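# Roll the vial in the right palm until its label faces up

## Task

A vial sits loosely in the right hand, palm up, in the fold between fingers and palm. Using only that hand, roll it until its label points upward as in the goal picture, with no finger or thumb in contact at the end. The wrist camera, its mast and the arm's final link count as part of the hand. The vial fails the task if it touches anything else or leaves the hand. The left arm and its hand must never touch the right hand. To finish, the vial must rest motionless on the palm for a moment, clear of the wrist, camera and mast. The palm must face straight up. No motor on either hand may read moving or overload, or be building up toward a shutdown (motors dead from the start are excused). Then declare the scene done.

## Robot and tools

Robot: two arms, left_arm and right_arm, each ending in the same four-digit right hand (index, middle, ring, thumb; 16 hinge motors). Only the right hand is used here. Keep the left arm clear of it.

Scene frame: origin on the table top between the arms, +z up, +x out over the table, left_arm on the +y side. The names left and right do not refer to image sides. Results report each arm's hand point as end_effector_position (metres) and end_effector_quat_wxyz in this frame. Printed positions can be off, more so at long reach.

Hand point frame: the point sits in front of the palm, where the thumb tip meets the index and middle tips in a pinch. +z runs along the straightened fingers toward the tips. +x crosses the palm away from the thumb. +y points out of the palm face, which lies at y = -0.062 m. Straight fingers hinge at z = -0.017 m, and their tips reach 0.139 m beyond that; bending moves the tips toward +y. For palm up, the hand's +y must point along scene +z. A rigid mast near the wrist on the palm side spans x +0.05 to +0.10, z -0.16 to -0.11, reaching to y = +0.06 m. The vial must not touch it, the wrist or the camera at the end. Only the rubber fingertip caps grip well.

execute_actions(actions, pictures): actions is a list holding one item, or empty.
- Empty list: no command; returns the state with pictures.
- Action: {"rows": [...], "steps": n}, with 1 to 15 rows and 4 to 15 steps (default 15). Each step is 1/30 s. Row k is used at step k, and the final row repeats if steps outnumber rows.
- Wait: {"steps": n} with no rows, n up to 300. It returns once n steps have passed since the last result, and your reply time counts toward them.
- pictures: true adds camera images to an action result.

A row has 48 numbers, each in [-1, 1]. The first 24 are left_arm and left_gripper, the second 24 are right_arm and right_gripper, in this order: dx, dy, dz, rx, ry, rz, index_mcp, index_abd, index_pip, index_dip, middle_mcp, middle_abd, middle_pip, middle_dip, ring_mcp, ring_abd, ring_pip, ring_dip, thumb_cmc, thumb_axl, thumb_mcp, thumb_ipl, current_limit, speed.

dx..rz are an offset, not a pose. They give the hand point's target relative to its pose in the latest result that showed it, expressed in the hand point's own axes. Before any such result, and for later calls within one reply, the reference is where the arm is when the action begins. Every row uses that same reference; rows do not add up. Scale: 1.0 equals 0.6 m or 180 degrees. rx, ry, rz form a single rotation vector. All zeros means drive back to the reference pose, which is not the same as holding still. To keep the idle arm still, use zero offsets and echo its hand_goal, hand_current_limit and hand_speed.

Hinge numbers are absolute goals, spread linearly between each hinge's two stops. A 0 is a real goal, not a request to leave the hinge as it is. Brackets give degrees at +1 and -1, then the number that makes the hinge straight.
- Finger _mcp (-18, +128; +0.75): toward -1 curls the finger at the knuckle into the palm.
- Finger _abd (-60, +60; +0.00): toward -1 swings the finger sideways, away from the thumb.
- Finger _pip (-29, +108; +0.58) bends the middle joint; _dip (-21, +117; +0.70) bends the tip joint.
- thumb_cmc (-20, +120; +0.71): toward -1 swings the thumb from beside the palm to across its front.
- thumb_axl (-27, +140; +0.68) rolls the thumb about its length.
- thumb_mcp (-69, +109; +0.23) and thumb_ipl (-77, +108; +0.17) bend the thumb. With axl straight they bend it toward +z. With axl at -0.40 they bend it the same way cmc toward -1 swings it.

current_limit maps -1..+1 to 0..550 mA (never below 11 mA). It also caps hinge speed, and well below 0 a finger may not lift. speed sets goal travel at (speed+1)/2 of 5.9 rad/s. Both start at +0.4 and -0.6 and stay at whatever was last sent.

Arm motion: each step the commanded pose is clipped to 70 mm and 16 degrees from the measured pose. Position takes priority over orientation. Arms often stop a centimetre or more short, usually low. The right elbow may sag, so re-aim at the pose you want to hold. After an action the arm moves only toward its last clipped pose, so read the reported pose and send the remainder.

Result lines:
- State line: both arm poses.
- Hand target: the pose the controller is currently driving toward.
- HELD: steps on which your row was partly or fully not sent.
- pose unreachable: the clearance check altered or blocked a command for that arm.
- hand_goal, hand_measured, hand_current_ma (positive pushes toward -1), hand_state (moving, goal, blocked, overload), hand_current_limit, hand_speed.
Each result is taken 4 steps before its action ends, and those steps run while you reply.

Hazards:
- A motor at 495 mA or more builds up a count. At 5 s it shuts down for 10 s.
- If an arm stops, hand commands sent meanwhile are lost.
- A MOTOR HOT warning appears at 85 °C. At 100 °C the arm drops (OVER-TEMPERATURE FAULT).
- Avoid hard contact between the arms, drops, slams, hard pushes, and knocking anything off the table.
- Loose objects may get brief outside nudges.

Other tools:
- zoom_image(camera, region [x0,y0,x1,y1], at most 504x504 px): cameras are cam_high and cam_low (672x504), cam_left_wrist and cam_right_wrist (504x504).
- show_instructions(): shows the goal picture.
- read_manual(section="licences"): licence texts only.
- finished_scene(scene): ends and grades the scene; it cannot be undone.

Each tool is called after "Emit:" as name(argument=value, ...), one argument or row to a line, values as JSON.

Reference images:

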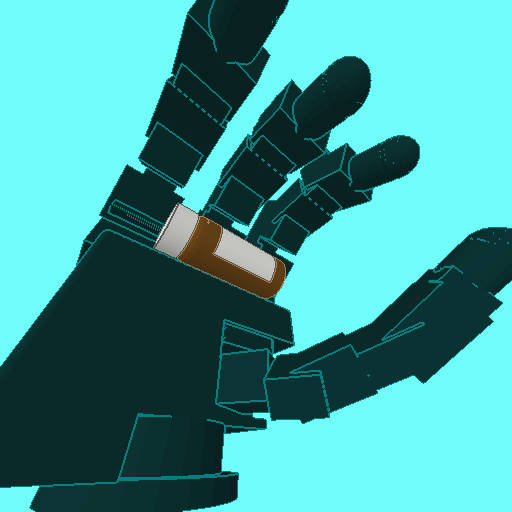

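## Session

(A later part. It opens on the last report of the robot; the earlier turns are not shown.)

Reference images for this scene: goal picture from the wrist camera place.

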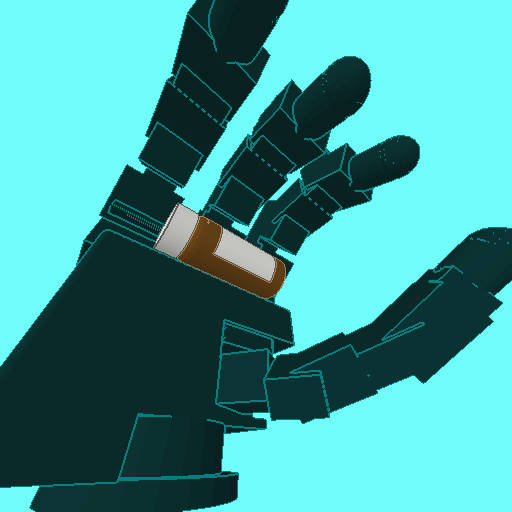

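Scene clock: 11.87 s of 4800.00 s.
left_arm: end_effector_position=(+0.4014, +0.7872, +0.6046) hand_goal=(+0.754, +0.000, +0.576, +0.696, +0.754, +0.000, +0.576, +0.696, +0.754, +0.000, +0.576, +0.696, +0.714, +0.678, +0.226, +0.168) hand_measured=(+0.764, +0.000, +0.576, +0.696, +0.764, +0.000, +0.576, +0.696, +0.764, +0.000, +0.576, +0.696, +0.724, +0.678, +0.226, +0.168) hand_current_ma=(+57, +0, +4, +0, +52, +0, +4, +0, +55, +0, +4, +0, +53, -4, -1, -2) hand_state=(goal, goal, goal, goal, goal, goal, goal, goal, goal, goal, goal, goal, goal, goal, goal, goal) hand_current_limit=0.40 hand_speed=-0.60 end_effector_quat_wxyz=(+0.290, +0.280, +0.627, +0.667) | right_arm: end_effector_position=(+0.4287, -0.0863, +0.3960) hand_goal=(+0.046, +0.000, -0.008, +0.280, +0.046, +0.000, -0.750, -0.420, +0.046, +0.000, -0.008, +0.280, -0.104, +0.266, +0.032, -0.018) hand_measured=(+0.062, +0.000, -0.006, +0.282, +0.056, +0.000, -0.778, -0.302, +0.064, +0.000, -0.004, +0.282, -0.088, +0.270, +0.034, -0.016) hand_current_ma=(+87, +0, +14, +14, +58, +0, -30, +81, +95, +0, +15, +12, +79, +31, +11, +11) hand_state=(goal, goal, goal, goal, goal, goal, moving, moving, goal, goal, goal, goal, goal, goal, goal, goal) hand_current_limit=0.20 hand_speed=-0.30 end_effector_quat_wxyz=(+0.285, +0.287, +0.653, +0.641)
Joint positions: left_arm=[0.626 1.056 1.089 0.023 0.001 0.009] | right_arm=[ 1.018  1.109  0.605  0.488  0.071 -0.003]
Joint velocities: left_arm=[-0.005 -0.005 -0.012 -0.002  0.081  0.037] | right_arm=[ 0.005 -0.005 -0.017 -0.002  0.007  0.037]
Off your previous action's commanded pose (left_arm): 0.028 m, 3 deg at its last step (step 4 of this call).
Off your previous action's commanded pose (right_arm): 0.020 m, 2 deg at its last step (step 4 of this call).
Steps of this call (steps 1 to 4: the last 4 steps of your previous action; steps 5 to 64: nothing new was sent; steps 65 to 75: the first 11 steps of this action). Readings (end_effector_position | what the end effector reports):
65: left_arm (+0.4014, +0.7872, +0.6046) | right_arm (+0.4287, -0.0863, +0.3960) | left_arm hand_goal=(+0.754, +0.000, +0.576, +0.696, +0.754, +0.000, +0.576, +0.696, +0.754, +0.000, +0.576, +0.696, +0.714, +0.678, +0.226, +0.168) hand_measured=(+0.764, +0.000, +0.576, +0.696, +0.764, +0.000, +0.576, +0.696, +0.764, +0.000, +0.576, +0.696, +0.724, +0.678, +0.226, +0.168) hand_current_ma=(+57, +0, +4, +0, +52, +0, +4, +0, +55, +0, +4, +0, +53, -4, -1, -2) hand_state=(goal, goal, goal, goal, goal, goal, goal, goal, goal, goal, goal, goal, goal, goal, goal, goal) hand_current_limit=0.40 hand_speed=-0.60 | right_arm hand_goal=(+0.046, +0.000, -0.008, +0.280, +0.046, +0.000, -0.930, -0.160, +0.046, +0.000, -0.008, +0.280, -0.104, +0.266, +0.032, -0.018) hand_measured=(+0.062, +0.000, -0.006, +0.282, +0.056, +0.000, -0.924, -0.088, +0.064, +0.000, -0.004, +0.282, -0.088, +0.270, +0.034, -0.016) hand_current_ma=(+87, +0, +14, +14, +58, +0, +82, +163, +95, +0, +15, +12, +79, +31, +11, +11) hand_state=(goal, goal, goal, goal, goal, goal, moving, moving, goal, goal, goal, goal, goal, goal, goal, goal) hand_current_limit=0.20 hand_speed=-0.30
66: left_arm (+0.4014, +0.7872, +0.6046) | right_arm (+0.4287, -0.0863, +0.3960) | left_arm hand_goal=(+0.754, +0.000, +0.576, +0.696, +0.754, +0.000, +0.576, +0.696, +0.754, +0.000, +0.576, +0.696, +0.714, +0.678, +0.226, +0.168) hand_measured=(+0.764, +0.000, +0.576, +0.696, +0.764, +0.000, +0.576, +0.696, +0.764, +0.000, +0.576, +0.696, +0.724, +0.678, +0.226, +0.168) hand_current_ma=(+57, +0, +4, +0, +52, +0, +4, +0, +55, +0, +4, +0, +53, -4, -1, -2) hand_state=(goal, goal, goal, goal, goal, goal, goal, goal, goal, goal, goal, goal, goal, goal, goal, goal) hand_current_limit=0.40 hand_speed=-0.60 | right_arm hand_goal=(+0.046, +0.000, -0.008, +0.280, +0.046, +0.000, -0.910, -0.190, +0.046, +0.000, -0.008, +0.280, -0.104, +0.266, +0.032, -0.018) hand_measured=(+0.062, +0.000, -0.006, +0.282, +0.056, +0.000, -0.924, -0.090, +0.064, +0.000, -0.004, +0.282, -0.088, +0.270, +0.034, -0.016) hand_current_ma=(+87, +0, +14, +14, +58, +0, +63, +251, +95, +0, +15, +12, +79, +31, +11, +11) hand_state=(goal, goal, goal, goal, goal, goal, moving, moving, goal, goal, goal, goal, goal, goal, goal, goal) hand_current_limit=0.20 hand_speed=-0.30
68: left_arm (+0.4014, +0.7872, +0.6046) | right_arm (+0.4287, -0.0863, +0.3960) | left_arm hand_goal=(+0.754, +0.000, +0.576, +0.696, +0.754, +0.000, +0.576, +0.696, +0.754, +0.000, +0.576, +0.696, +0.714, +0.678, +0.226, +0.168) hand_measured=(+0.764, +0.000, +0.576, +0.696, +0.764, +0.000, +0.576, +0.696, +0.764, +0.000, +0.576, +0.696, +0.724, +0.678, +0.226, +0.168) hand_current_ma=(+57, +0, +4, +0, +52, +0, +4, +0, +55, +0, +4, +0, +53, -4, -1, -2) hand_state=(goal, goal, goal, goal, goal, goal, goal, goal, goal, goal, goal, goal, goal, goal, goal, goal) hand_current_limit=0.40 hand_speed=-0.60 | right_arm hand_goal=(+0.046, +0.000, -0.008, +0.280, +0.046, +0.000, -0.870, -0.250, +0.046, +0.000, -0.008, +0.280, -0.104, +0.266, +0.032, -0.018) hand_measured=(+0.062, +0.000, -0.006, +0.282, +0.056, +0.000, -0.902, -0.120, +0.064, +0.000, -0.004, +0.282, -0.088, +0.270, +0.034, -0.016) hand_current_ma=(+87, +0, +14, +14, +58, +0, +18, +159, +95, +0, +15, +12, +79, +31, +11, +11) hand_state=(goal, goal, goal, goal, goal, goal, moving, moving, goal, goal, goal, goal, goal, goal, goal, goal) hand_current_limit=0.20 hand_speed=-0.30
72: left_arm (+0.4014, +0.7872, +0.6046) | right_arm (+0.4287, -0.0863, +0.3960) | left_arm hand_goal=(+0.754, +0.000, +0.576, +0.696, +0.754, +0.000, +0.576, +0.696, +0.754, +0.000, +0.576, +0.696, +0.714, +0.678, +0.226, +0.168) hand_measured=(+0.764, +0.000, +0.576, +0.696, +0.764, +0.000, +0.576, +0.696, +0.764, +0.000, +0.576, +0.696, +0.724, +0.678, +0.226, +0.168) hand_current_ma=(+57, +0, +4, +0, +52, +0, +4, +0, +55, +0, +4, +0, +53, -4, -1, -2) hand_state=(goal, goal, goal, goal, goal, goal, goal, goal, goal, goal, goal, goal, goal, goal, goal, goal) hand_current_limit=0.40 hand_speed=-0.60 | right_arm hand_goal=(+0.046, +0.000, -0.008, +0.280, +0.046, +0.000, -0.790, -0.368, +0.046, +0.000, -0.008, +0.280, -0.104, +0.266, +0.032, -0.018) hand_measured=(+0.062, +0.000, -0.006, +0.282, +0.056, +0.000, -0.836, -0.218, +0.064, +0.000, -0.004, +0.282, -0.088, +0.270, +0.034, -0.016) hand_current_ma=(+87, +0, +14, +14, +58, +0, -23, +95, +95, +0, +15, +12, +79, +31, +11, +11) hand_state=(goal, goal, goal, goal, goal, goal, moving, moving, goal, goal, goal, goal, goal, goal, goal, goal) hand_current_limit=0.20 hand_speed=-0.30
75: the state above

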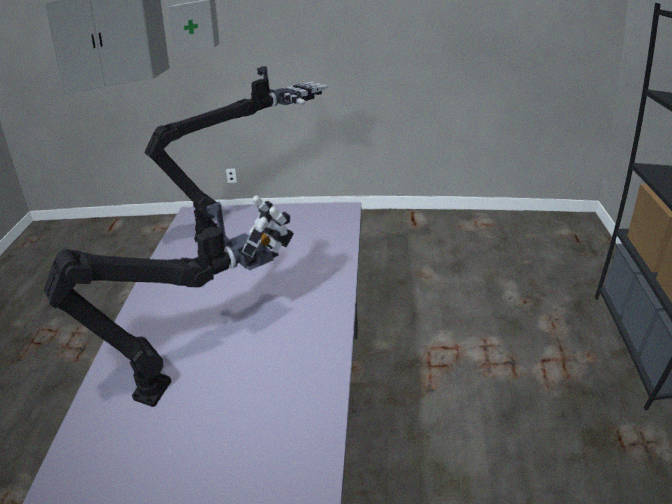

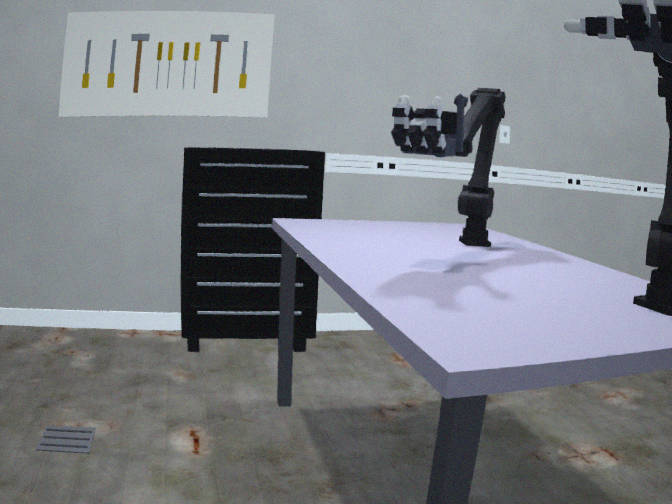

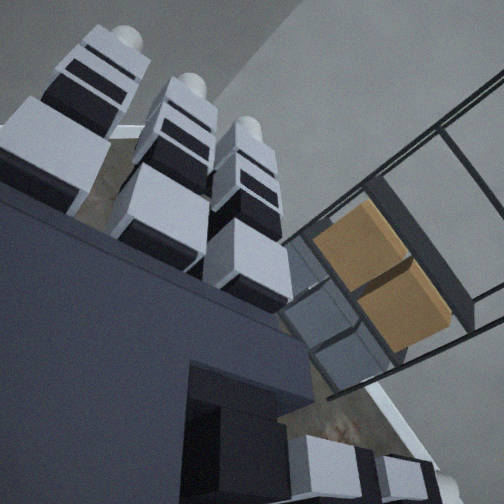

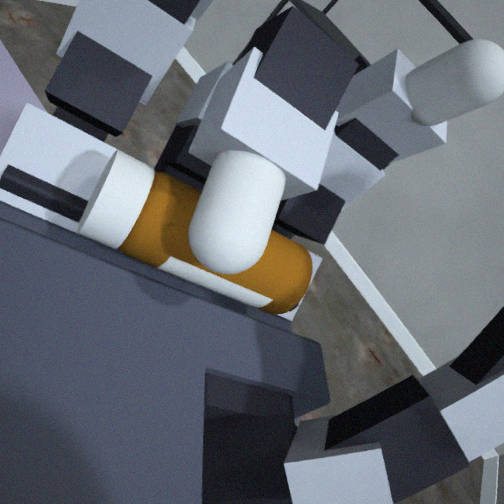

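Emit:
execute_actions(
  actions=[
    {"steps": 12},
  ],
  pictures=true,
)

Scene clock: 43.10 s of 4800.00 s.
left_arm: end_effector_position=(+0.4014, +0.7872, +0.6046) hand_goal=(+0.754, +0.000, +0.576, +0.696, +0.754, +0.000, +0.576, +0.696, +0.754, +0.000, +0.576, +0.696, +0.714, +0.678, +0.226, +0.168) hand_measured=(+0.764, +0.000, +0.576, +0.696, +0.764, +0.000, +0.576, +0.696, +0.764, +0.000, +0.576, +0.696, +0.724, +0.678, +0.226, +0.168) hand_current_ma=(+57, +0, +4, +0, +52, +0, +4, +0, +55, +0, +4, +0, +53, -4, -1, -2) hand_state=(goal, goal, goal, goal, goal, goal, goal, goal, goal, goal, goal, goal, goal, goal, goal, goal) hand_current_limit=0.40 hand_speed=-0.60 end_effector_quat_wxyz=(+0.290, +0.280, +0.627, +0.667) | right_arm: end_effector_position=(+0.4287, -0.0863, +0.3960) hand_goal=(+0.046, +0.000, -0.008, +0.280, +0.046, +0.000, -0.750, -0.420, +0.046, +0.000, -0.008, +0.280, -0.104, +0.266, +0.032, -0.018) hand_measured=(+0.062, +0.000, -0.006, +0.282, +0.056, +0.000, -0.730, -0.380, +0.064, +0.000, -0.004, +0.282, -0.088, +0.270, +0.034, -0.016) hand_current_ma=(+87, +0, +14, +14, +58, +0, +99, +207, +95, +0, +15, +12, +79, +31, +11, +11) hand_state=(goal, goal, goal, goal, goal, goal, goal, blocked, goal, goal, goal, goal, goal, goal, goal, goal) hand_current_limit=0.20 hand_speed=-0.30 end_effector_quat_wxyz=(+0.285, +0.287, +0.653, +0.641)
Joint positions: left_arm=[0.626 1.056 1.089 0.023 0.001 0.009] | right_arm=[ 1.018  1.109  0.605  0.488  0.071 -0.003]
Joint velocities: left_arm=[-0.005 -0.015 -0.002 -0.002  0.066 -0.007] | right_arm=[-0.005  0.015 -0.007  0.012 -0.037  0.051]
Hand target (left_arm): +0.395, +0.782, +0.631; +0.296, +0.272, +0.611, +0.682
Hand target (right_arm): +0.430, -0.086, +0.416; +0.289, +0.282, +0.640, +0.654
Off the commanded pose (left_arm): 0.028 m, 3 deg.
Off the commanded pose (right_arm): 0.020 m, 2 deg.
Kept back: nothing.
Steps of this call (steps 1 to 4: the last 4 steps of your previous action; steps 5 to 90: nothing new was sent; then 28.23 s passed at rest). Readings (end_effector_position | what the end effector reports):
1: left_arm (+0.4014, +0.7872, +0.6046) | right_arm (+0.4287, -0.0863, +0.3960) | left_arm hand_goal=(+0.754, +0.000, +0.576, +0.696, +0.754, +0.000, +0.576, +0.696, +0.754, +0.000, +0.576, +0.696, +0.714, +0.678, +0.226, +0.168) hand_measured=(+0.764, +0.000, +0.576, +0.696, +0.764, +0.000, +0.576, +0.696, +0.764, +0.000, +0.576, +0.696, +0.724, +0.678, +0.226, +0.168) hand_current_ma=(+57, +0, +4, +0, +52, +0, +4, +0, +55, +0, +4, +0, +53, -4, -1, -2) hand_state=(goal, goal, goal, goal, goal, goal, goal, goal, goal, goal, goal, goal, goal, goal, goal, goal) hand_current_limit=0.40 hand_speed=-0.60 | right_arm hand_goal=(+0.046, +0.000, -0.008, +0.280, +0.046, +0.000, -0.750, -0.420, +0.046, +0.000, -0.008, +0.280, -0.104, +0.266, +0.032, -0.018) hand_measured=(+0.062, +0.000, -0.006, +0.282, +0.056, +0.000, -0.760, -0.330, +0.064, +0.000, -0.004, +0.282, -0.088, +0.270, +0.034, -0.016) hand_current_ma=(+87, +0, +14, +14, +58, +0, +25, +94, +95, +0, +15, +12, +79, +31, +11, +11) hand_state=(goal, goal, goal, goal, goal, goal, moving, moving, goal, goal, goal, goal, goal, goal, goal, goal) hand_current_limit=0.20 hand_speed=-0.30
2: left_arm (+0.4014, +0.7872, +0.6046) | right_arm (+0.4287, -0.0863, +0.3960) | left_arm hand_goal=(+0.754, +0.000, +0.576, +0.696, +0.754, +0.000, +0.576, +0.696, +0.754, +0.000, +0.576, +0.696, +0.714, +0.678, +0.226, +0.168) hand_measured=(+0.764, +0.000, +0.576, +0.696, +0.764, +0.000, +0.576, +0.696, +0.764, +0.000, +0.576, +0.696, +0.724, +0.678, +0.226, +0.168) hand_current_ma=(+57, +0, +4, +0, +52, +0, +4, +0, +55, +0, +4, +0, +53, -4, -1, -2) hand_state=(goal, goal, goal, goal, goal, goal, goal, goal, goal, goal, goal, goal, goal, goal, goal, goal) hand_current_limit=0.40 hand_speed=-0.60 | right_arm hand_goal=(+0.046, +0.000, -0.008, +0.280, +0.046, +0.000, -0.750, -0.420, +0.046, +0.000, -0.008, +0.280, -0.104, +0.266, +0.032, -0.018) hand_measured=(+0.062, +0.000, -0.006, +0.282, +0.056, +0.000, -0.748, -0.352, +0.064, +0.000, -0.004, +0.282, -0.088, +0.270, +0.034, -0.016) hand_current_ma=(+87, +0, +14, +14, +58, +0, +74, +188, +95, +0, +15, +12, +79, +31, +11, +11) hand_state=(goal, goal, goal, goal, goal, goal, moving, moving, goal, goal, goal, goal, goal, goal, goal, goal) hand_current_limit=0.20 hand_speed=-0.30
4: left_arm (+0.4014, +0.7872, +0.6046) | right_arm (+0.4287, -0.0863, +0.3960) | left_arm hand_goal=(+0.754, +0.000, +0.576, +0.696, +0.754, +0.000, +0.576, +0.696, +0.754, +0.000, +0.576, +0.696, +0.714, +0.678, +0.226, +0.168) hand_measured=(+0.764, +0.000, +0.576, +0.696, +0.764, +0.000, +0.576, +0.696, +0.764, +0.000, +0.576, +0.696, +0.724, +0.678, +0.226, +0.168) hand_current_ma=(+57, +0, +4, +0, +52, +0, +4, +0, +55, +0, +4, +0, +53, -4, -1, -2) hand_state=(goal, goal, goal, goal, goal, goal, goal, goal, goal, goal, goal, goal, goal, goal, goal, goal) hand_current_limit=0.40 hand_speed=-0.60 | right_arm hand_goal=(+0.046, +0.000, -0.008, +0.280, +0.046, +0.000, -0.750, -0.420, +0.046, +0.000, -0.008, +0.280, -0.104, +0.266, +0.032, -0.018) hand_measured=(+0.062, +0.000, -0.006, +0.282, +0.056, +0.000, -0.734, -0.376, +0.064, +0.000, -0.004, +0.282, -0.088, +0.270, +0.034, -0.016) hand_current_ma=(+87, +0, +14, +14, +58, +0, +111, +204, +95, +0, +15, +12, +79, +31, +11, +11) hand_state=(goal, goal, goal, goal, goal, goal, moving, moving, goal, goal, goal, goal, goal, goal, goal, goal) hand_current_limit=0.20 hand_speed=-0.30
8: left_arm (+0.4014, +0.7872, +0.6046) | right_arm (+0.4287, -0.0863, +0.3960) | left_arm hand_goal=(+0.754, +0.000, +0.576, +0.696, +0.754, +0.000, +0.576, +0.696, +0.754, +0.000, +0.576, +0.696, +0.714, +0.678, +0.226, +0.168) hand_measured=(+0.764, +0.000, +0.576, +0.696, +0.764, +0.000, +0.576, +0.696, +0.764, +0.000, +0.576, +0.696, +0.724, +0.678, +0.226, +0.168) hand_current_ma=(+57, +0, +4, +0, +52, +0, +4, +0, +55, +0, +4, +0, +53, -4, -1, -2) hand_state=(goal, goal, goal, goal, goal, goal, goal, goal, goal, goal, goal, goal, goal, goal, goal, goal) hand_current_limit=0.40 hand_speed=-0.60 | right_arm hand_goal=(+0.046, +0.000, -0.008, +0.280, +0.046, +0.000, -0.750, -0.420, +0.046, +0.000, -0.008, +0.280, -0.104, +0.266, +0.032, -0.018) hand_measured=(+0.062, +0.000, -0.006, +0.282, +0.056, +0.000, -0.730, -0.380, +0.064, +0.000, -0.004, +0.282, -0.088, +0.270, +0.034, -0.016) hand_current_ma=(+87, +0, +14, +14, +58, +0, +99, +207, +95, +0, +15, +12, +79, +31, +11, +11) hand_state=(goal, goal, goal, goal, goal, goal, goal, blocked, goal, goal, goal, goal, goal, goal, goal, goal) hand_current_limit=0.20 hand_speed=-0.30
90: the state above

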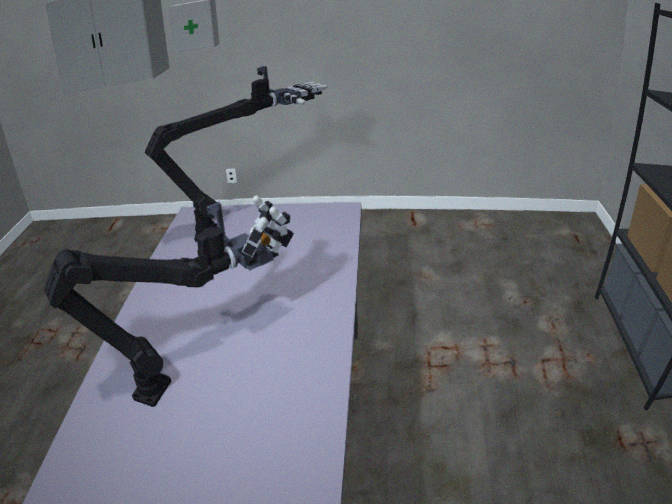

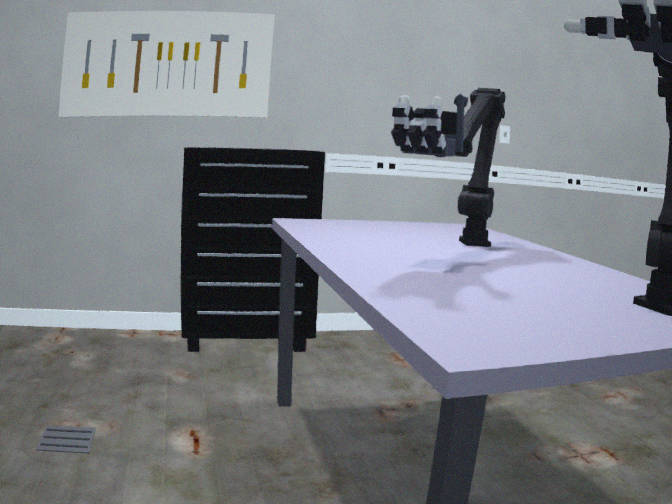

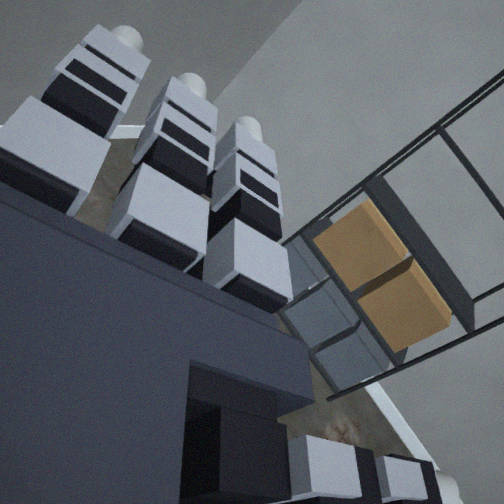

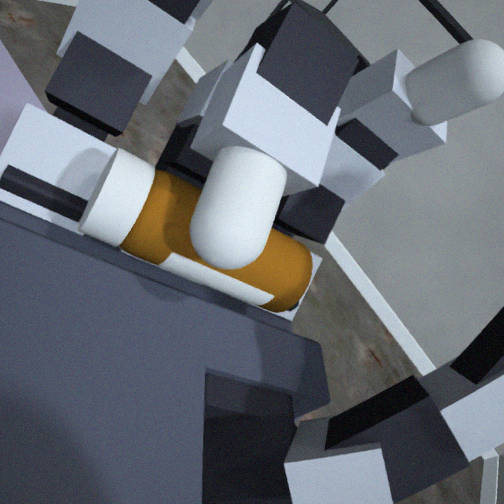

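Emit:
execute_actions(
  actions=[
    {"rows": [
[0,0.046,-0.01,-0.016,0,0,0.754,0,0.576,0.696,0.754,0,0.576,0.696,0.754,0,0.576,0.696,0.714,0.678,0.226,0.168,0.4,-0.6,0,0.0333,0.0025,-0.0123,0.0004,0.001,0.046,0,-0.008,0.28,0.046,0,-0.735,-0.45,0.046,0,-0.008,0.28,-0.104,0.266,0.032,-0.018,0.2,-0.2],
[0,0.046,-0.01,-0.016,0,0,0.754,0,0.576,0.696,0.754,0,0.576,0.696,0.754,0,0.576,0.696,0.714,0.678,0.226,0.168,0.4,-0.6,0,0.0333,0.0025,-0.0123,0.0004,0.001,0.046,0,-0.008,0.28,0.046,0,-0.72,-0.475,0.046,0,-0.008,0.28,-0.104,0.266,0.032,-0.018,0.2,-0.2],
[0,0.046,-0.01,-0.016,0,0,0.754,0,0.576,0.696,0.754,0,0.576,0.696,0.754,0,0.576,0.696,0.714,0.678,0.226,0.168,0.4,-0.6,0,0.0333,0.0025,-0.0123,0.0004,0.001,0.046,0,-0.008,0.28,0.046,0,-0.703,-0.498,0.046,0,-0.008,0.28,-0.104,0.266,0.032,-0.018,0.2,-0.2],
[0,0.046,-0.01,-0.016,0,0,0.754,0,0.576,0.696,0.754,0,0.576,0.696,0.754,0,0.576,0.696,0.714,0.678,0.226,0.168,0.4,-0.6,0,0.0333,0.0025,-0.0123,0.0004,0.001,0.046,0,-0.008,0.28,0.046,0,-0.687,-0.52,0.046,0,-0.008,0.28,-0.104,0.266,0.032,-0.018,0.2,-0.2],
[0,0.046,-0.01,-0.016,0,0,0.754,0,0.576,0.696,0.754,0,0.576,0.696,0.754,0,0.576,0.696,0.714,0.678,0.226,0.168,0.4,-0.6,0,0.0333,0.0025,-0.0123,0.0004,0.001,0.046,0,-0.008,0.28,0.046,0,-0.67,-0.542,0.046,0,-0.008,0.28,-0.104,0.266,0.032,-0.018,0.2,-0.2],
[0,0.046,-0.01,-0.016,0,0,0.754,0,0.576,0.696,0.754,0,0.576,0.696,0.754,0,0.576,0.696,0.714,0.678,0.226,0.168,0.4,-0.6,0,0.0333,0.0025,-0.0123,0.0004,0.001,0.046,0,-0.008,0.28,0.046,0,-0.654,-0.564,0.046,0,-0.008,0.28,-0.104,0.266,0.032,-0.018,0.2,-0.2],
[0,0.046,-0.01,-0.016,0,0,0.754,0,0.576,0.696,0.754,0,0.576,0.696,0.754,0,0.576,0.696,0.714,0.678,0.226,0.168,0.4,-0.6,0,0.0333,0.0025,-0.0123,0.0004,0.001,0.046,0,-0.008,0.28,0.046,0,-0.638,-0.587,0.046,0,-0.008,0.28,-0.104,0.266,0.032,-0.018,0.2,-0.2],
[0,0.046,-0.01,-0.016,0,0,0.754,0,0.576,0.696,0.754,0,0.576,0.696,0.754,0,0.576,0.696,0.714,0.678,0.226,0.168,0.4,-0.6,0,0.0333,0.0025,-0.0123,0.0004,0.001,0.046,0,-0.008,0.28,0.046,0,-0.622,-0.61,0.046,0,-0.008,0.28,-0.104,0.266,0.032,-0.018,0.2,-0.2],
[0,0.046,-0.01,-0.016,0,0,0.754,0,0.576,0.696,0.754,0,0.576,0.696,0.754,0,0.576,0.696,0.714,0.678,0.226,0.168,0.4,-0.6,0,0.0333,0.0025,-0.0123,0.0004,0.001,0.046,0,-0.008,0.28,0.046,0,-0.606,-0.633,0.046,0,-0.008,0.28,-0.104,0.266,0.032,-0.018,0.2,-0.2],
[0,0.046,-0.01,-0.016,0,0,0.754,0,0.576,0.696,0.754,0,0.576,0.696,0.754,0,0.576,0.696,0.714,0.678,0.226,0.168,0.4,-0.6,0,0.0333,0.0025,-0.0123,0.0004,0.001,0.046,0,-0.008,0.28,0.046,0,-0.59,-0.655,0.046,0,-0.008,0.28,-0.104,0.266,0.032,-0.018,0.2,-0.2]
], "steps": 15},
  ],
  pictures=true,
)

Scene clock: 44.93 s of 4800.00 s.
left_arm: end_effector_position=(+0.4014, +0.7872, +0.6046) hand_goal=(+0.754, +0.000, +0.576, +0.696, +0.754, +0.000, +0.576, +0.696, +0.754, +0.000, +0.576, +0.696, +0.714, +0.678, +0.226, +0.168) hand_measured=(+0.764, +0.000, +0.576, +0.696, +0.764, +0.000, +0.576, +0.696, +0.764, +0.000, +0.576, +0.696, +0.724, +0.678, +0.226, +0.168) hand_current_ma=(+57, +0, +4, +0, +52, +0, +4, +0, +55, +0, +4, +0, +53, -4, -1, -2) hand_state=(goal, goal, goal, goal, goal, goal, goal, goal, goal, goal, goal, goal, goal, goal, goal, goal) hand_current_limit=0.40 hand_speed=-0.60 end_effector_quat_wxyz=(+0.290, +0.280, +0.627, +0.667) | right_arm: end_effector_position=(+0.4287, -0.0863, +0.3960) hand_goal=(+0.046, +0.000, -0.008, +0.280, +0.046, +0.000, -0.590, -0.654, +0.046, +0.000, -0.008, +0.280, -0.104, +0.266, +0.032, -0.018) hand_measured=(+0.062, +0.000, -0.006, +0.282, +0.056, +0.000, -0.604, -0.518, +0.064, +0.000, -0.004, +0.282, -0.088, +0.270, +0.034, -0.016) hand_current_ma=(+87, +0, +14, +14, +58, +0, +28, +192, +95, +0, +15, +12, +79, +31, +11, +11) hand_state=(goal, goal, goal, goal, goal, goal, moving, moving, goal, goal, goal, goal, goal, goal, goal, goal) hand_current_limit=0.20 hand_speed=-0.20 end_effector_quat_wxyz=(+0.285, +0.287, +0.653, +0.641)
Joint positions: left_arm=[0.626 1.056 1.089 0.023 0.001 0.009] | right_arm=[ 1.018  1.109  0.605  0.488  0.071 -0.003]
Joint velocities: left_arm=[-0.015 -0.015 -0.012  0.002  0.022 -0.007] | right_arm=[-0.005 -0.024  0.002  0.012 -0.007 -0.081]
Steps of this call (steps 1 to 44: nothing new was sent; steps 45 to 55: the first 11 steps of this action). Readings (end_effector_position | what the end effector reports):
45: left_arm (+0.4014, +0.7872, +0.6046) | right_arm (+0.4287, -0.0863, +0.3960) | left_arm hand_goal=(+0.754, +0.000, +0.576, +0.696, +0.754, +0.000, +0.576, +0.696, +0.754, +0.000, +0.576, +0.696, +0.714, +0.678, +0.226, +0.168) hand_measured=(+0.764, +0.000, +0.576, +0.696, +0.764, +0.000, +0.576, +0.696, +0.764, +0.000, +0.576, +0.696, +0.724, +0.678, +0.226, +0.168) hand_current_ma=(+57, +0, +4, +0, +52, +0, +4, +0, +55, +0, +4, +0, +53, -4, -1, -2) hand_state=(goal, goal, goal, goal, goal, goal, goal, goal, goal, goal, goal, goal, goal, goal, goal, goal) hand_current_limit=0.40 hand_speed=-0.60 | right_arm hand_goal=(+0.046, +0.000, -0.008, +0.280, +0.046, +0.000, -0.734, -0.450, +0.046, +0.000, -0.008, +0.280, -0.104, +0.266, +0.032, -0.018) hand_measured=(+0.062, +0.000, -0.006, +0.282, +0.056, +0.000, -0.730, -0.380, +0.064, +0.000, -0.004, +0.282, -0.088, +0.270, +0.034, -0.016) hand_current_ma=(+87, +0, +14, +14, +58, +0, +99, +207, +95, +0, +15, +12, +79, +31, +11, +11) hand_state=(goal, goal, goal, goal, goal, goal, moving, moving, goal, goal, goal, goal, goal, goal, goal, goal) hand_current_limit=0.20 hand_speed=-0.20
46: left_arm (+0.4014, +0.7872, +0.6046) | right_arm (+0.4287, -0.0863, +0.3960) | left_arm hand_goal=(+0.754, +0.000, +0.576, +0.696, +0.754, +0.000, +0.576, +0.696, +0.754, +0.000, +0.576, +0.696, +0.714, +0.678, +0.226, +0.168) hand_measured=(+0.764, +0.000, +0.576, +0.696, +0.764, +0.000, +0.576, +0.696, +0.764, +0.000, +0.576, +0.696, +0.724, +0.678, +0.226, +0.168) hand_current_ma=(+57, +0, +4, +0, +52, +0, +4, +0, +55, +0, +4, +0, +53, -4, -1, -2) hand_state=(goal, goal, goal, goal, goal, goal, goal, goal, goal, goal, goal, goal, goal, goal, goal, goal) hand_current_limit=0.40 hand_speed=-0.60 | right_arm hand_goal=(+0.046, +0.000, -0.008, +0.280, +0.046, +0.000, -0.720, -0.474, +0.046, +0.000, -0.008, +0.280, -0.104, +0.266, +0.032, -0.018) hand_measured=(+0.062, +0.000, -0.006, +0.282, +0.056, +0.000, -0.730, -0.380, +0.064, +0.000, -0.004, +0.282, -0.088, +0.270, +0.034, -0.016) hand_current_ma=(+87, +0, +14, +14, +58, +0, +62, +268, +95, +0, +15, +12, +79, +31, +11, +11) hand_state=(goal, goal, goal, goal, goal, goal, moving, moving, goal, goal, goal, goal, goal, goal, goal, goal) hand_current_limit=0.20 hand_speed=-0.20
48: left_arm (+0.4014, +0.7872, +0.6046) | right_arm (+0.4287, -0.0863, +0.3960) | left_arm hand_goal=(+0.754, +0.000, +0.576, +0.696, +0.754, +0.000, +0.576, +0.696, +0.754, +0.000, +0.576, +0.696, +0.714, +0.678, +0.226, +0.168) hand_measured=(+0.764, +0.000, +0.576, +0.696, +0.764, +0.000, +0.576, +0.696, +0.764, +0.000, +0.576, +0.696, +0.724, +0.678, +0.226, +0.168) hand_current_ma=(+57, +0, +4, +0, +52, +0, +4, +0, +55, +0, +4, +0, +53, -4, -1, -2) hand_state=(goal, goal, goal, goal, goal, goal, goal, goal, goal, goal, goal, goal, goal, goal, goal, goal) hand_current_limit=0.40 hand_speed=-0.60 | right_arm hand_goal=(+0.046, +0.000, -0.008, +0.280, +0.046, +0.000, -0.686, -0.520, +0.046, +0.000, -0.008, +0.280, -0.104, +0.266, +0.032, -0.018) hand_measured=(+0.062, +0.000, -0.006, +0.282, +0.056, +0.000, -0.708, -0.408, +0.064, +0.000, -0.004, +0.282, -0.088, +0.270, +0.034, -0.016) hand_current_ma=(+87, +0, +14, +14, +58, +0, +37, +194, +95, +0, +15, +12, +79, +31, +11, +11) hand_state=(goal, goal, goal, goal, goal, goal, moving, moving, goal, goal, goal, goal, goal, goal, goal, goal) hand_current_limit=0.20 hand_speed=-0.20
52: left_arm (+0.4014, +0.7872, +0.6046) | right_arm (+0.4287, -0.0863, +0.3960) | left_arm hand_goal=(+0.754, +0.000, +0.576, +0.696, +0.754, +0.000, +0.576, +0.696, +0.754, +0.000, +0.576, +0.696, +0.714, +0.678, +0.226, +0.168) hand_measured=(+0.764, +0.000, +0.576, +0.696, +0.764, +0.000, +0.576, +0.696, +0.764, +0.000, +0.576, +0.696, +0.724, +0.678, +0.226, +0.168) hand_current_ma=(+57, +0, +4, +0, +52, +0, +4, +0, +55, +0, +4, +0, +53, -4, -1, -2) hand_state=(goal, goal, goal, goal, goal, goal, goal, goal, goal, goal, goal, goal, goal, goal, goal, goal) hand_current_limit=0.40 hand_speed=-0.60 | right_arm hand_goal=(+0.046, +0.000, -0.008, +0.280, +0.046, +0.000, -0.622, -0.610, +0.046, +0.000, -0.008, +0.280, -0.104, +0.266, +0.032, -0.018) hand_measured=(+0.062, +0.000, -0.006, +0.282, +0.056, +0.000, -0.650, -0.468, +0.064, +0.000, -0.004, +0.282, -0.088, +0.270, +0.034, -0.016) hand_current_ma=(+87, +0, +14, +14, +58, +0, +29, +192, +95, +0, +15, +12, +79, +31, +11, +11) hand_state=(goal, goal, goal, goal, goal, goal, moving, moving, goal, goal, goal, goal, goal, goal, goal, goal) hand_current_limit=0.20 hand_speed=-0.20
55: the state above

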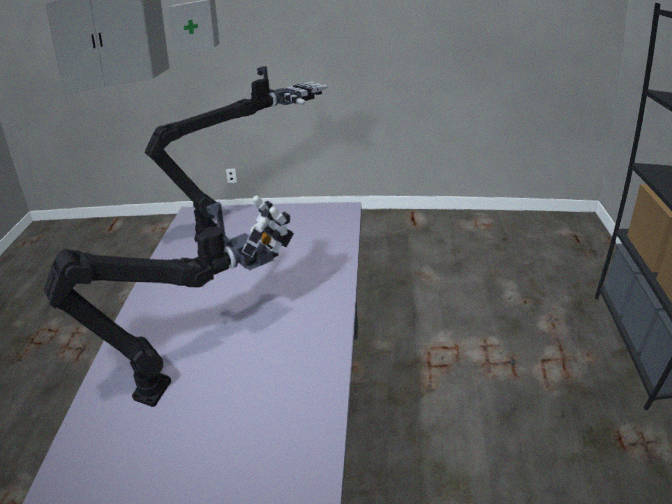

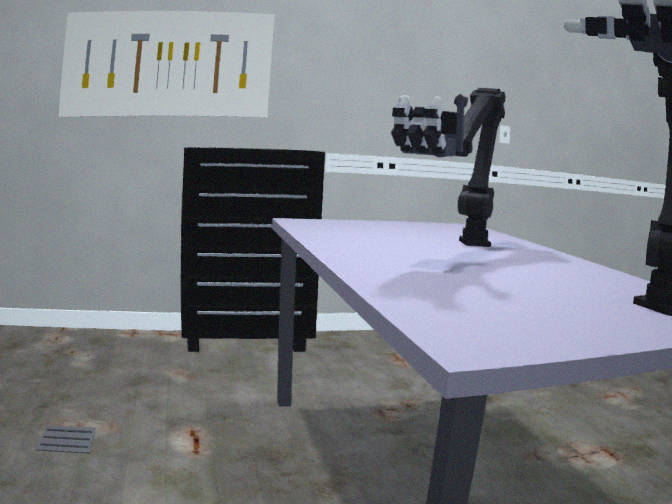

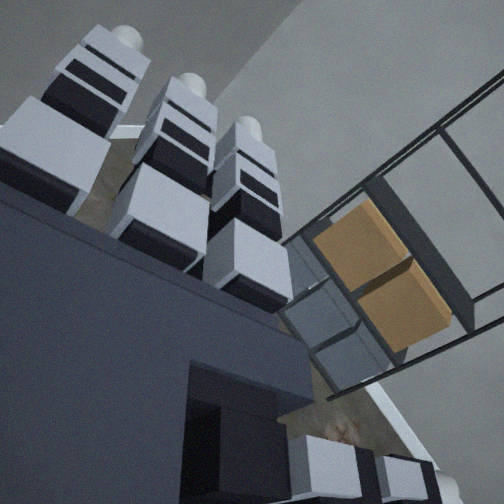

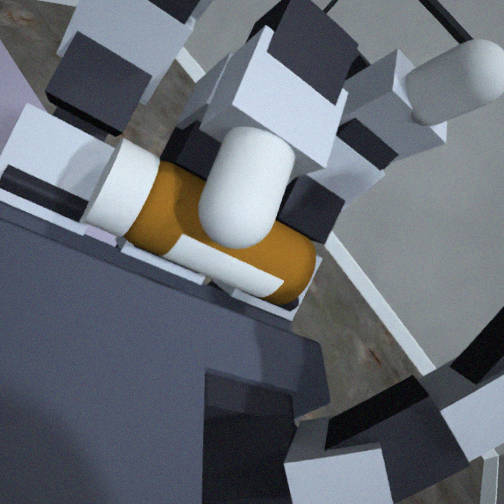

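Emit:
zoom_image(
  camera="cam_right_wrist",
  region=[60, 180, 340, 360],
)

Region (60, 180, 340, 360) of cam_right_wrist's 504x504 image, scaled by 1.800, with more detail than that image has; it fills the top 324 rows of this view, and the rest is white.

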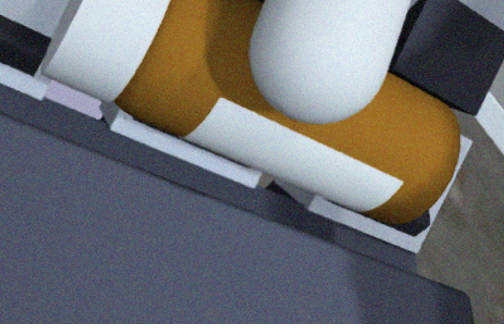

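Emit:
execute_actions(
  actions=[
    {"rows": [
[0,0.046,-0.01,-0.016,0,0,0.754,0,0.576,0.696,0.754,0,0.576,0.696,0.754,0,0.576,0.696,0.714,0.678,0.226,0.168,0.4,-0.6,0,0.0333,0.0025,-0.0123,0.0004,0.001,0.046,0,-0.008,0.28,0.046,0,-0.58,-0.44,0.046,0,-0.008,0.28,-0.104,0.266,0.032,-0.018,0.2,-0.4]
], "steps": 15},
  ],
  pictures=true,
)

Scene clock: 50.10 s of 4800.00 s.
left_arm: end_effector_position=(+0.4014, +0.7872, +0.6046) hand_goal=(+0.754, +0.000, +0.576, +0.696, +0.754, +0.000, +0.576, +0.696, +0.754, +0.000, +0.576, +0.696, +0.714, +0.678, +0.226, +0.168) hand_measured=(+0.764, +0.000, +0.576, +0.696, +0.764, +0.000, +0.576, +0.696, +0.764, +0.000, +0.576, +0.696, +0.724, +0.678, +0.226, +0.168) hand_current_ma=(+57, +0, +4, +0, +52, +0, +4, +0, +55, +0, +4, +0, +53, -4, -1, -2) hand_state=(goal, goal, goal, goal, goal, goal, goal, goal, goal, goal, goal, goal, goal, goal, goal, goal) hand_current_limit=0.40 hand_speed=-0.60 end_effector_quat_wxyz=(+0.290, +0.280, +0.627, +0.667) | right_arm: end_effector_position=(+0.4287, -0.0863, +0.3960) hand_goal=(+0.046, +0.000, -0.008, +0.280, +0.046, +0.000, -0.580, -0.440, +0.046, +0.000, -0.008, +0.280, -0.104, +0.266, +0.032, -0.018) hand_measured=(+0.062, +0.000, -0.006, +0.282, +0.056, +0.000, -0.580, -0.444, +0.064, +0.000, -0.004, +0.282, -0.088, +0.270, +0.034, -0.016) hand_current_ma=(+87, +0, +14, +14, +58, +0, +4, -21, +95, +0, +15, +12, +79, +31, +11, +11) hand_state=(goal, goal, goal, goal, goal, goal, goal, goal, goal, goal, goal, goal, goal, goal, goal, goal) hand_current_limit=0.20 hand_speed=-0.40 end_effector_quat_wxyz=(+0.285, +0.287, +0.653, +0.641)
Joint positions: left_arm=[0.626 1.056 1.089 0.023 0.001 0.009] | right_arm=[ 1.018  1.109  0.605  0.488  0.071 -0.003]
Joint velocities: left_arm=[ 0.005  0.005 -0.012  0.007 -0.007  0.037] | right_arm=[-0.024 -0.005 -0.012  0.017  0.037 -0.051]
Off your previous action's commanded pose (left_arm): 0.028 m, 3 deg at its last step (step 4 of this call).
Off your previous action's commanded pose (right_arm): 0.020 m, 2 deg at its last step (step 4 of this call).
Steps of this call (steps 1 to 4: the last 4 steps of your previous action; steps 5 to 90: nothing new was sent; then 1.80 s passed at rest; steps 91 to 101: the first 11 steps of this action). Readings (end_effector_position | what the end effector reports):
91: left_arm (+0.4014, +0.7872, +0.6046) | right_arm (+0.4287, -0.0863, +0.3960) | left_arm hand_goal=(+0.754, +0.000, +0.576, +0.696, +0.754, +0.000, +0.576, +0.696, +0.754, +0.000, +0.576, +0.696, +0.714, +0.678, +0.226, +0.168) hand_measured=(+0.764, +0.000, +0.576, +0.696, +0.764, +0.000, +0.576, +0.696, +0.764, +0.000, +0.576, +0.696, +0.724, +0.678, +0.226, +0.168) hand_current_ma=(+57, +0, +4, +0, +52, +0, +4, +0, +55, +0, +4, +0, +53, -4, -1, -2) hand_state=(goal, goal, goal, goal, goal, goal, goal, goal, goal, goal, goal, goal, goal, goal, goal, goal) hand_current_limit=0.40 hand_speed=-0.60 | right_arm hand_goal=(+0.046, +0.000, -0.008, +0.280, +0.046, +0.000, -0.580, -0.440, +0.046, +0.000, -0.008, +0.280, -0.104, +0.266, +0.032, -0.018) hand_measured=(+0.062, +0.000, -0.006, +0.282, +0.056, +0.000, -0.566, -0.558, +0.064, +0.000, -0.004, +0.282, -0.088, +0.270, +0.034, -0.016) hand_current_ma=(+87, +0, +14, +14, +58, +0, +117, +330, +95, +0, +15, +12, +79, +31, +11, +11) hand_state=(goal, goal, goal, goal, goal, goal, moving, moving, goal, goal, goal, goal, goal, goal, goal, goal) hand_current_limit=0.20 hand_speed=-0.40
92: left_arm (+0.4014, +0.7872, +0.6046) | right_arm (+0.4287, -0.0863, +0.3960) | left_arm hand_goal=(+0.754, +0.000, +0.576, +0.696, +0.754, +0.000, +0.576, +0.696, +0.754, +0.000, +0.576, +0.696, +0.714, +0.678, +0.226, +0.168) hand_measured=(+0.764, +0.000, +0.576, +0.696, +0.764, +0.000, +0.576, +0.696, +0.764, +0.000, +0.576, +0.696, +0.724, +0.678, +0.226, +0.168) hand_current_ma=(+57, +0, +4, +0, +52, +0, +4, +0, +55, +0, +4, +0, +53, -4, -1, -2) hand_state=(goal, goal, goal, goal, goal, goal, goal, goal, goal, goal, goal, goal, goal, goal, goal, goal) hand_current_limit=0.40 hand_speed=-0.60 | right_arm hand_goal=(+0.046, +0.000, -0.008, +0.280, +0.046, +0.000, -0.580, -0.440, +0.046, +0.000, -0.008, +0.280, -0.104, +0.266, +0.032, -0.018) hand_measured=(+0.062, +0.000, -0.006, +0.282, +0.056, +0.000, -0.566, -0.558, +0.064, +0.000, -0.004, +0.282, -0.088, +0.270, +0.034, -0.016) hand_current_ma=(+87, +0, +14, +14, +58, +0, +88, +91, +95, +0, +15, +12, +79, +31, +11, +11) hand_state=(goal, goal, goal, goal, goal, goal, moving, moving, goal, goal, goal, goal, goal, goal, goal, goal) hand_current_limit=0.20 hand_speed=-0.40
94: left_arm (+0.4014, +0.7872, +0.6046) | right_arm (+0.4287, -0.0863, +0.3960) | left_arm hand_goal=(+0.754, +0.000, +0.576, +0.696, +0.754, +0.000, +0.576, +0.696, +0.754, +0.000, +0.576, +0.696, +0.714, +0.678, +0.226, +0.168) hand_measured=(+0.764, +0.000, +0.576, +0.696, +0.764, +0.000, +0.576, +0.696, +0.764, +0.000, +0.576, +0.696, +0.724, +0.678, +0.226, +0.168) hand_current_ma=(+57, +0, +4, +0, +52, +0, +4, +0, +55, +0, +4, +0, +53, -4, -1, -2) hand_state=(goal, goal, goal, goal, goal, goal, goal, goal, goal, goal, goal, goal, goal, goal, goal, goal) hand_current_limit=0.40 hand_speed=-0.60 | right_arm hand_goal=(+0.046, +0.000, -0.008, +0.280, +0.046, +0.000, -0.580, -0.440, +0.046, +0.000, -0.008, +0.280, -0.104, +0.266, +0.032, -0.018) hand_measured=(+0.062, +0.000, -0.006, +0.282, +0.056, +0.000, -0.572, -0.528, +0.064, +0.000, -0.004, +0.282, -0.088, +0.270, +0.034, -0.016) hand_current_ma=(+87, +0, +14, +14, +58, +0, +8, -84, +95, +0, +15, +12, +79, +31, +11, +11) hand_state=(goal, goal, goal, goal, goal, goal, moving, moving, goal, goal, goal, goal, goal, goal, goal, goal) hand_current_limit=0.20 hand_speed=-0.40
98: left_arm (+0.4014, +0.7872, +0.6046) | right_arm (+0.4287, -0.0863, +0.3960) | left_arm hand_goal=(+0.754, +0.000, +0.576, +0.696, +0.754, +0.000, +0.576, +0.696, +0.754, +0.000, +0.576, +0.696, +0.714, +0.678, +0.226, +0.168) hand_measured=(+0.764, +0.000, +0.576, +0.696, +0.764, +0.000, +0.576, +0.696, +0.764, +0.000, +0.576, +0.696, +0.724, +0.678, +0.226, +0.168) hand_current_ma=(+57, +0, +4, +0, +52, +0, +4, +0, +55, +0, +4, +0, +53, -4, -1, -2) hand_state=(goal, goal, goal, goal, goal, goal, goal, goal, goal, goal, goal, goal, goal, goal, goal, goal) hand_current_limit=0.40 hand_speed=-0.60 | right_arm hand_goal=(+0.046, +0.000, -0.008, +0.280, +0.046, +0.000, -0.580, -0.440, +0.046, +0.000, -0.008, +0.280, -0.104, +0.266, +0.032, -0.018) hand_measured=(+0.062, +0.000, -0.006, +0.282, +0.056, +0.000, -0.578, -0.446, +0.064, +0.000, -0.004, +0.282, -0.088, +0.270, +0.034, -0.016) hand_current_ma=(+87, +0, +14, +14, +58, +0, +4, -13, +95, +0, +15, +12, +79, +31, +11, +11) hand_state=(goal, goal, goal, goal, goal, goal, goal, moving, goal, goal, goal, goal, goal, goal, goal, goal) hand_current_limit=0.20 hand_speed=-0.40
101: the state above

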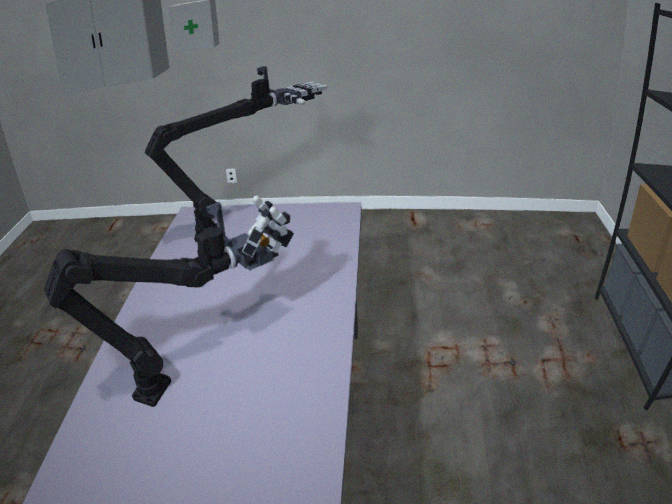

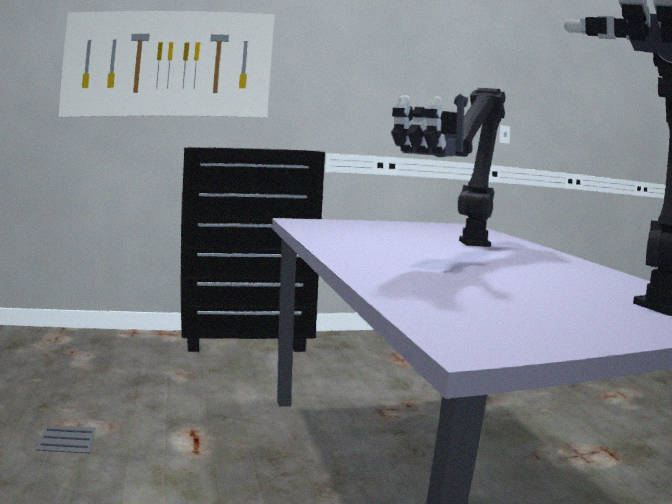

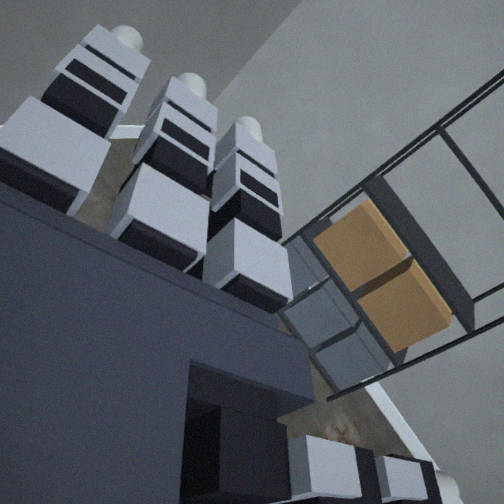

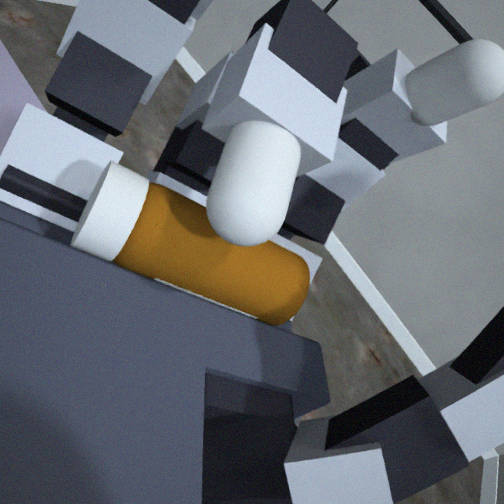

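Emit:
execute_actions(
  actions=[
    {"rows": [
[0,0.046,-0.01,-0.016,0,0,0.754,0,0.576,0.696,0.754,0,0.576,0.696,0.754,0,0.576,0.696,0.714,0.678,0.226,0.168,0.4,-0.6,0,0.0333,0.0025,-0.0123,0.0004,0.001,0.046,0,-0.008,0.28,0.046,0,-0.416,-0.696,0.046,0,-0.008,0.28,-0.104,0.266,0.032,-0.018,0.5,-0.3],
[0,0.046,-0.01,-0.016,0,0,0.754,0,0.576,0.696,0.754,0,0.576,0.696,0.754,0,0.576,0.696,0.714,0.678,0.226,0.168,0.4,-0.6,0,0.0333,0.0025,-0.0123,0.0004,0.001,0.046,0,-0.008,0.28,0.046,0,-0.416,-0.696,0.046,0,-0.008,0.28,-0.104,0.266,0.032,-0.018,0.5,-0.3],
[0,0.046,-0.01,-0.016,0,0,0.754,0,0.576,0.696,0.754,0,0.576,0.696,0.754,0,0.576,0.696,0.714,0.678,0.226,0.168,0.4,-0.6,0,0.0333,0.0025,-0.0123,0.0004,0.001,0.046,0,-0.008,0.28,0.046,0,-0.416,-0.696,0.046,0,-0.008,0.28,-0.104,0.266,0.032,-0.018,0.5,-0.3],
[0,0.046,-0.01,-0.016,0,0,0.754,0,0.576,0.696,0.754,0,0.576,0.696,0.754,0,0.576,0.696,0.714,0.678,0.226,0.168,0.4,-0.6,0,0.0333,0.0025,-0.0123,0.0004,0.001,0.046,0,-0.008,0.28,0.046,0,-0.416,-0.696,0.046,0,-0.008,0.28,-0.104,0.266,0.032,-0.018,0.5,-0.3],
[0,0.046,-0.01,-0.016,0,0,0.754,0,0.576,0.696,0.754,0,0.576,0.696,0.754,0,0.576,0.696,0.714,0.678,0.226,0.168,0.4,-0.6,0,0.0333,0.0025,-0.0123,0.0004,0.001,0.046,0,-0.008,0.28,0.046,0,-0.416,-0.696,0.046,0,-0.008,0.28,-0.104,0.266,0.032,-0.018,0.5,-0.3],
[0,0.046,-0.01,-0.016,0,0,0.754,0,0.576,0.696,0.754,0,0.576,0.696,0.754,0,0.576,0.696,0.714,0.678,0.226,0.168,0.4,-0.6,0,0.0333,0.0025,-0.0123,0.0004,0.001,0.046,0,-0.008,0.28,0.046,0,-0.416,-0.696,0.046,0,-0.008,0.28,-0.104,0.266,0.032,-0.018,0.5,-0.3],
[0,0.046,-0.01,-0.016,0,0,0.754,0,0.576,0.696,0.754,0,0.576,0.696,0.754,0,0.576,0.696,0.714,0.678,0.226,0.168,0.4,-0.6,0,0.0333,0.0025,-0.0123,0.0004,0.001,0.046,0,-0.008,0.28,0.046,0,-0.54,-0.696,0.046,0,-0.008,0.28,-0.104,0.266,0.032,-0.018,0.5,-0.5]
], "steps": 15},
  ],
)

Scene clock: 52.10 s of 4800.00 s.
left_arm: end_effector_position=(+0.4014, +0.7872, +0.6046) hand_goal=(+0.754, +0.000, +0.576, +0.696, +0.754, +0.000, +0.576, +0.696, +0.754, +0.000, +0.576, +0.696, +0.714, +0.678, +0.226, +0.168) hand_measured=(+0.764, +0.000, +0.576, +0.696, +0.764, +0.000, +0.576, +0.696, +0.764, +0.000, +0.576, +0.696, +0.724, +0.678, +0.226, +0.168) hand_current_ma=(+57, +0, +4, +0, +52, +0, +4, +0, +55, +0, +4, +0, +53, -4, -1, -2) hand_state=(goal, goal, goal, goal, goal, goal, goal, goal, goal, goal, goal, goal, goal, goal, goal, goal) hand_current_limit=0.40 hand_speed=-0.60 end_effector_quat_wxyz=(+0.290, +0.280, +0.627, +0.667) | right_arm: end_effector_position=(+0.4287, -0.0863, +0.3960) hand_goal=(+0.046, +0.000, -0.008, +0.280, +0.046, +0.000, -0.540, -0.696, +0.046, +0.000, -0.008, +0.280, -0.104, +0.266, +0.032, -0.018) hand_measured=(+0.062, +0.000, -0.006, +0.282, +0.056, +0.000, -0.514, -0.692, +0.064, +0.000, -0.004, +0.282, -0.088, +0.270, +0.034, -0.016) hand_current_ma=(+87, +0, +14, +14, +58, +0, +114, +48, +95, +0, +15, +12, +79, +31, +11, +11) hand_state=(goal, goal, goal, goal, goal, goal, moving, moving, goal, goal, goal, goal, goal, goal, goal, goal) hand_current_limit=0.50 hand_speed=-0.50 end_effector_quat_wxyz=(+0.285, +0.287, +0.653, +0.641)
Joint positions: left_arm=[0.626 1.056 1.089 0.023 0.001 0.009] | right_arm=[ 1.018  1.109  0.605  0.488  0.071 -0.003]
Joint velocities: left_arm=[-0.005  0.005 -0.002 -0.012 -0.11  -0.007] | right_arm=[-0.005 -0.005 -0.007  0.002  0.081 -0.051]
Off your previous action's commanded pose (left_arm): 0.028 m, 3 deg at its last step (step 4 of this call).
Off your previous action's commanded pose (right_arm): 0.020 m, 2 deg at its last step (step 4 of this call).
Steps of this call (steps 1 to 4: the last 4 steps of your previous action; steps 5 to 49: nothing new was sent; steps 50 to 60: the first 11 steps of this action). Readings (end_effector_position | what the end effector reports):
50: left_arm (+0.4014, +0.7872, +0.6046) | right_arm (+0.4287, -0.0863, +0.3960) | left_arm hand_goal=(+0.754, +0.000, +0.576, +0.696, +0.754, +0.000, +0.576, +0.696, +0.754, +0.000, +0.576, +0.696, +0.714, +0.678, +0.226, +0.168) hand_measured=(+0.764, +0.000, +0.576, +0.696, +0.764, +0.000, +0.576, +0.696, +0.764, +0.000, +0.576, +0.696, +0.724, +0.678, +0.226, +0.168) hand_current_ma=(+57, +0, +4, +0, +52, +0, +4, +0, +55, +0, +4, +0, +53, -4, -1, -2) hand_state=(goal, goal, goal, goal, goal, goal, goal, goal, goal, goal, goal, goal, goal, goal, goal, goal) hand_current_limit=0.40 hand_speed=-0.60 | right_arm hand_goal=(+0.046, +0.000, -0.008, +0.280, +0.046, +0.000, -0.416, -0.696, +0.046, +0.000, -0.008, +0.280, -0.104, +0.266, +0.032, -0.018) hand_measured=(+0.062, +0.000, -0.006, +0.282, +0.056, +0.000, -0.580, -0.444, +0.064, +0.000, -0.004, +0.282, -0.088, +0.270, +0.034, -0.016) hand_current_ma=(+87, +0, +14, +14, +58, +0, +4, -21, +95, +0, +15, +12, +79, +31, +11, +11) hand_state=(goal, goal, goal, goal, goal, goal, moving, moving, goal, goal, goal, goal, goal, goal, goal, goal) hand_current_limit=0.50 hand_speed=-0.30
51: left_arm (+0.4014, +0.7872, +0.6046) | right_arm (+0.4287, -0.0863, +0.3960) | left_arm hand_goal=(+0.754, +0.000, +0.576, +0.696, +0.754, +0.000, +0.576, +0.696, +0.754, +0.000, +0.576, +0.696, +0.714, +0.678, +0.226, +0.168) hand_measured=(+0.764, +0.000, +0.576, +0.696, +0.764, +0.000, +0.576, +0.696, +0.764, +0.000, +0.576, +0.696, +0.724, +0.678, +0.226, +0.168) hand_current_ma=(+57, +0, +4, +0, +52, +0, +4, +0, +55, +0, +4, +0, +53, -4, -1, -2) hand_state=(goal, goal, goal, goal, goal, goal, goal, goal, goal, goal, goal, goal, goal, goal, goal, goal) hand_current_limit=0.40 hand_speed=-0.60 | right_arm hand_goal=(+0.046, +0.000, -0.008, +0.280, +0.046, +0.000, -0.416, -0.696, +0.046, +0.000, -0.008, +0.280, -0.104, +0.266, +0.032, -0.018) hand_measured=(+0.062, +0.000, -0.006, +0.282, +0.056, +0.000, -0.576, -0.448, +0.064, +0.000, -0.004, +0.282, -0.088, +0.270, +0.034, -0.016) hand_current_ma=(+87, +0, +14, +14, +57, +0, -160, +142, +95, +0, +15, +12, +79, +31, +11, +11) hand_state=(goal, goal, goal, goal, goal, goal, moving, moving, goal, goal, goal, goal, goal, goal, goal, goal) hand_current_limit=0.50 hand_speed=-0.30
53: left_arm (+0.4014, +0.7872, +0.6046) | right_arm (+0.4287, -0.0863, +0.3960) | left_arm hand_goal=(+0.754, +0.000, +0.576, +0.696, +0.754, +0.000, +0.576, +0.696, +0.754, +0.000, +0.576, +0.696, +0.714, +0.678, +0.226, +0.168) hand_measured=(+0.764, +0.000, +0.576, +0.696, +0.764, +0.000, +0.576, +0.696, +0.764, +0.000, +0.576, +0.696, +0.724, +0.678, +0.226, +0.168) hand_current_ma=(+57, +0, +4, +0, +52, +0, +4, +0, +55, +0, +4, +0, +53, -4, -1, -2) hand_state=(goal, goal, goal, goal, goal, goal, goal, goal, goal, goal, goal, goal, goal, goal, goal, goal) hand_current_limit=0.40 hand_speed=-0.60 | right_arm hand_goal=(+0.046, +0.000, -0.008, +0.280, +0.046, +0.000, -0.416, -0.696, +0.046, +0.000, -0.008, +0.280, -0.104, +0.266, +0.032, -0.018) hand_measured=(+0.062, +0.000, -0.006, +0.282, +0.056, +0.000, -0.512, -0.514, +0.064, +0.000, -0.004, +0.282, -0.088, +0.270, +0.034, -0.016) hand_current_ma=(+87, +0, +14, +14, +58, +0, -102, +84, +95, +0, +15, +12, +79, +31, +11, +11) hand_state=(goal, goal, goal, goal, goal, goal, moving, moving, goal, goal, goal, goal, goal, goal, goal, goal) hand_current_limit=0.50 hand_speed=-0.30
57: left_arm (+0.4014, +0.7872, +0.6046) | right_arm (+0.4287, -0.0863, +0.3960) | left_arm hand_goal=(+0.754, +0.000, +0.576, +0.696, +0.754, +0.000, +0.576, +0.696, +0.754, +0.000, +0.576, +0.696, +0.714, +0.678, +0.226, +0.168) hand_measured=(+0.764, +0.000, +0.576, +0.696, +0.764, +0.000, +0.576, +0.696, +0.764, +0.000, +0.576, +0.696, +0.724, +0.678, +0.226, +0.168) hand_current_ma=(+57, +0, +4, +0, +52, +0, +4, +0, +55, +0, +4, +0, +53, -4, -1, -2) hand_state=(goal, goal, goal, goal, goal, goal, goal, goal, goal, goal, goal, goal, goal, goal, goal, goal) hand_current_limit=0.40 hand_speed=-0.60 | right_arm hand_goal=(+0.046, +0.000, -0.008, +0.280, +0.046, +0.000, -0.540, -0.696, +0.046, +0.000, -0.008, +0.280, -0.104, +0.266, +0.032, -0.018) hand_measured=(+0.062, +0.000, -0.006, +0.282, +0.056, +0.000, -0.426, -0.670, +0.064, +0.000, -0.004, +0.282, -0.088, +0.270, +0.034, -0.016) hand_current_ma=(+87, +0, +14, +14, +58, +0, +93, -26, +95, +0, +15, +12, +79, +31, +11, +11) hand_state=(goal, goal, goal, goal, goal, goal, moving, moving, goal, goal, goal, goal, goal, goal, goal, goal) hand_current_limit=0.50 hand_speed=-0.50
60: the state above


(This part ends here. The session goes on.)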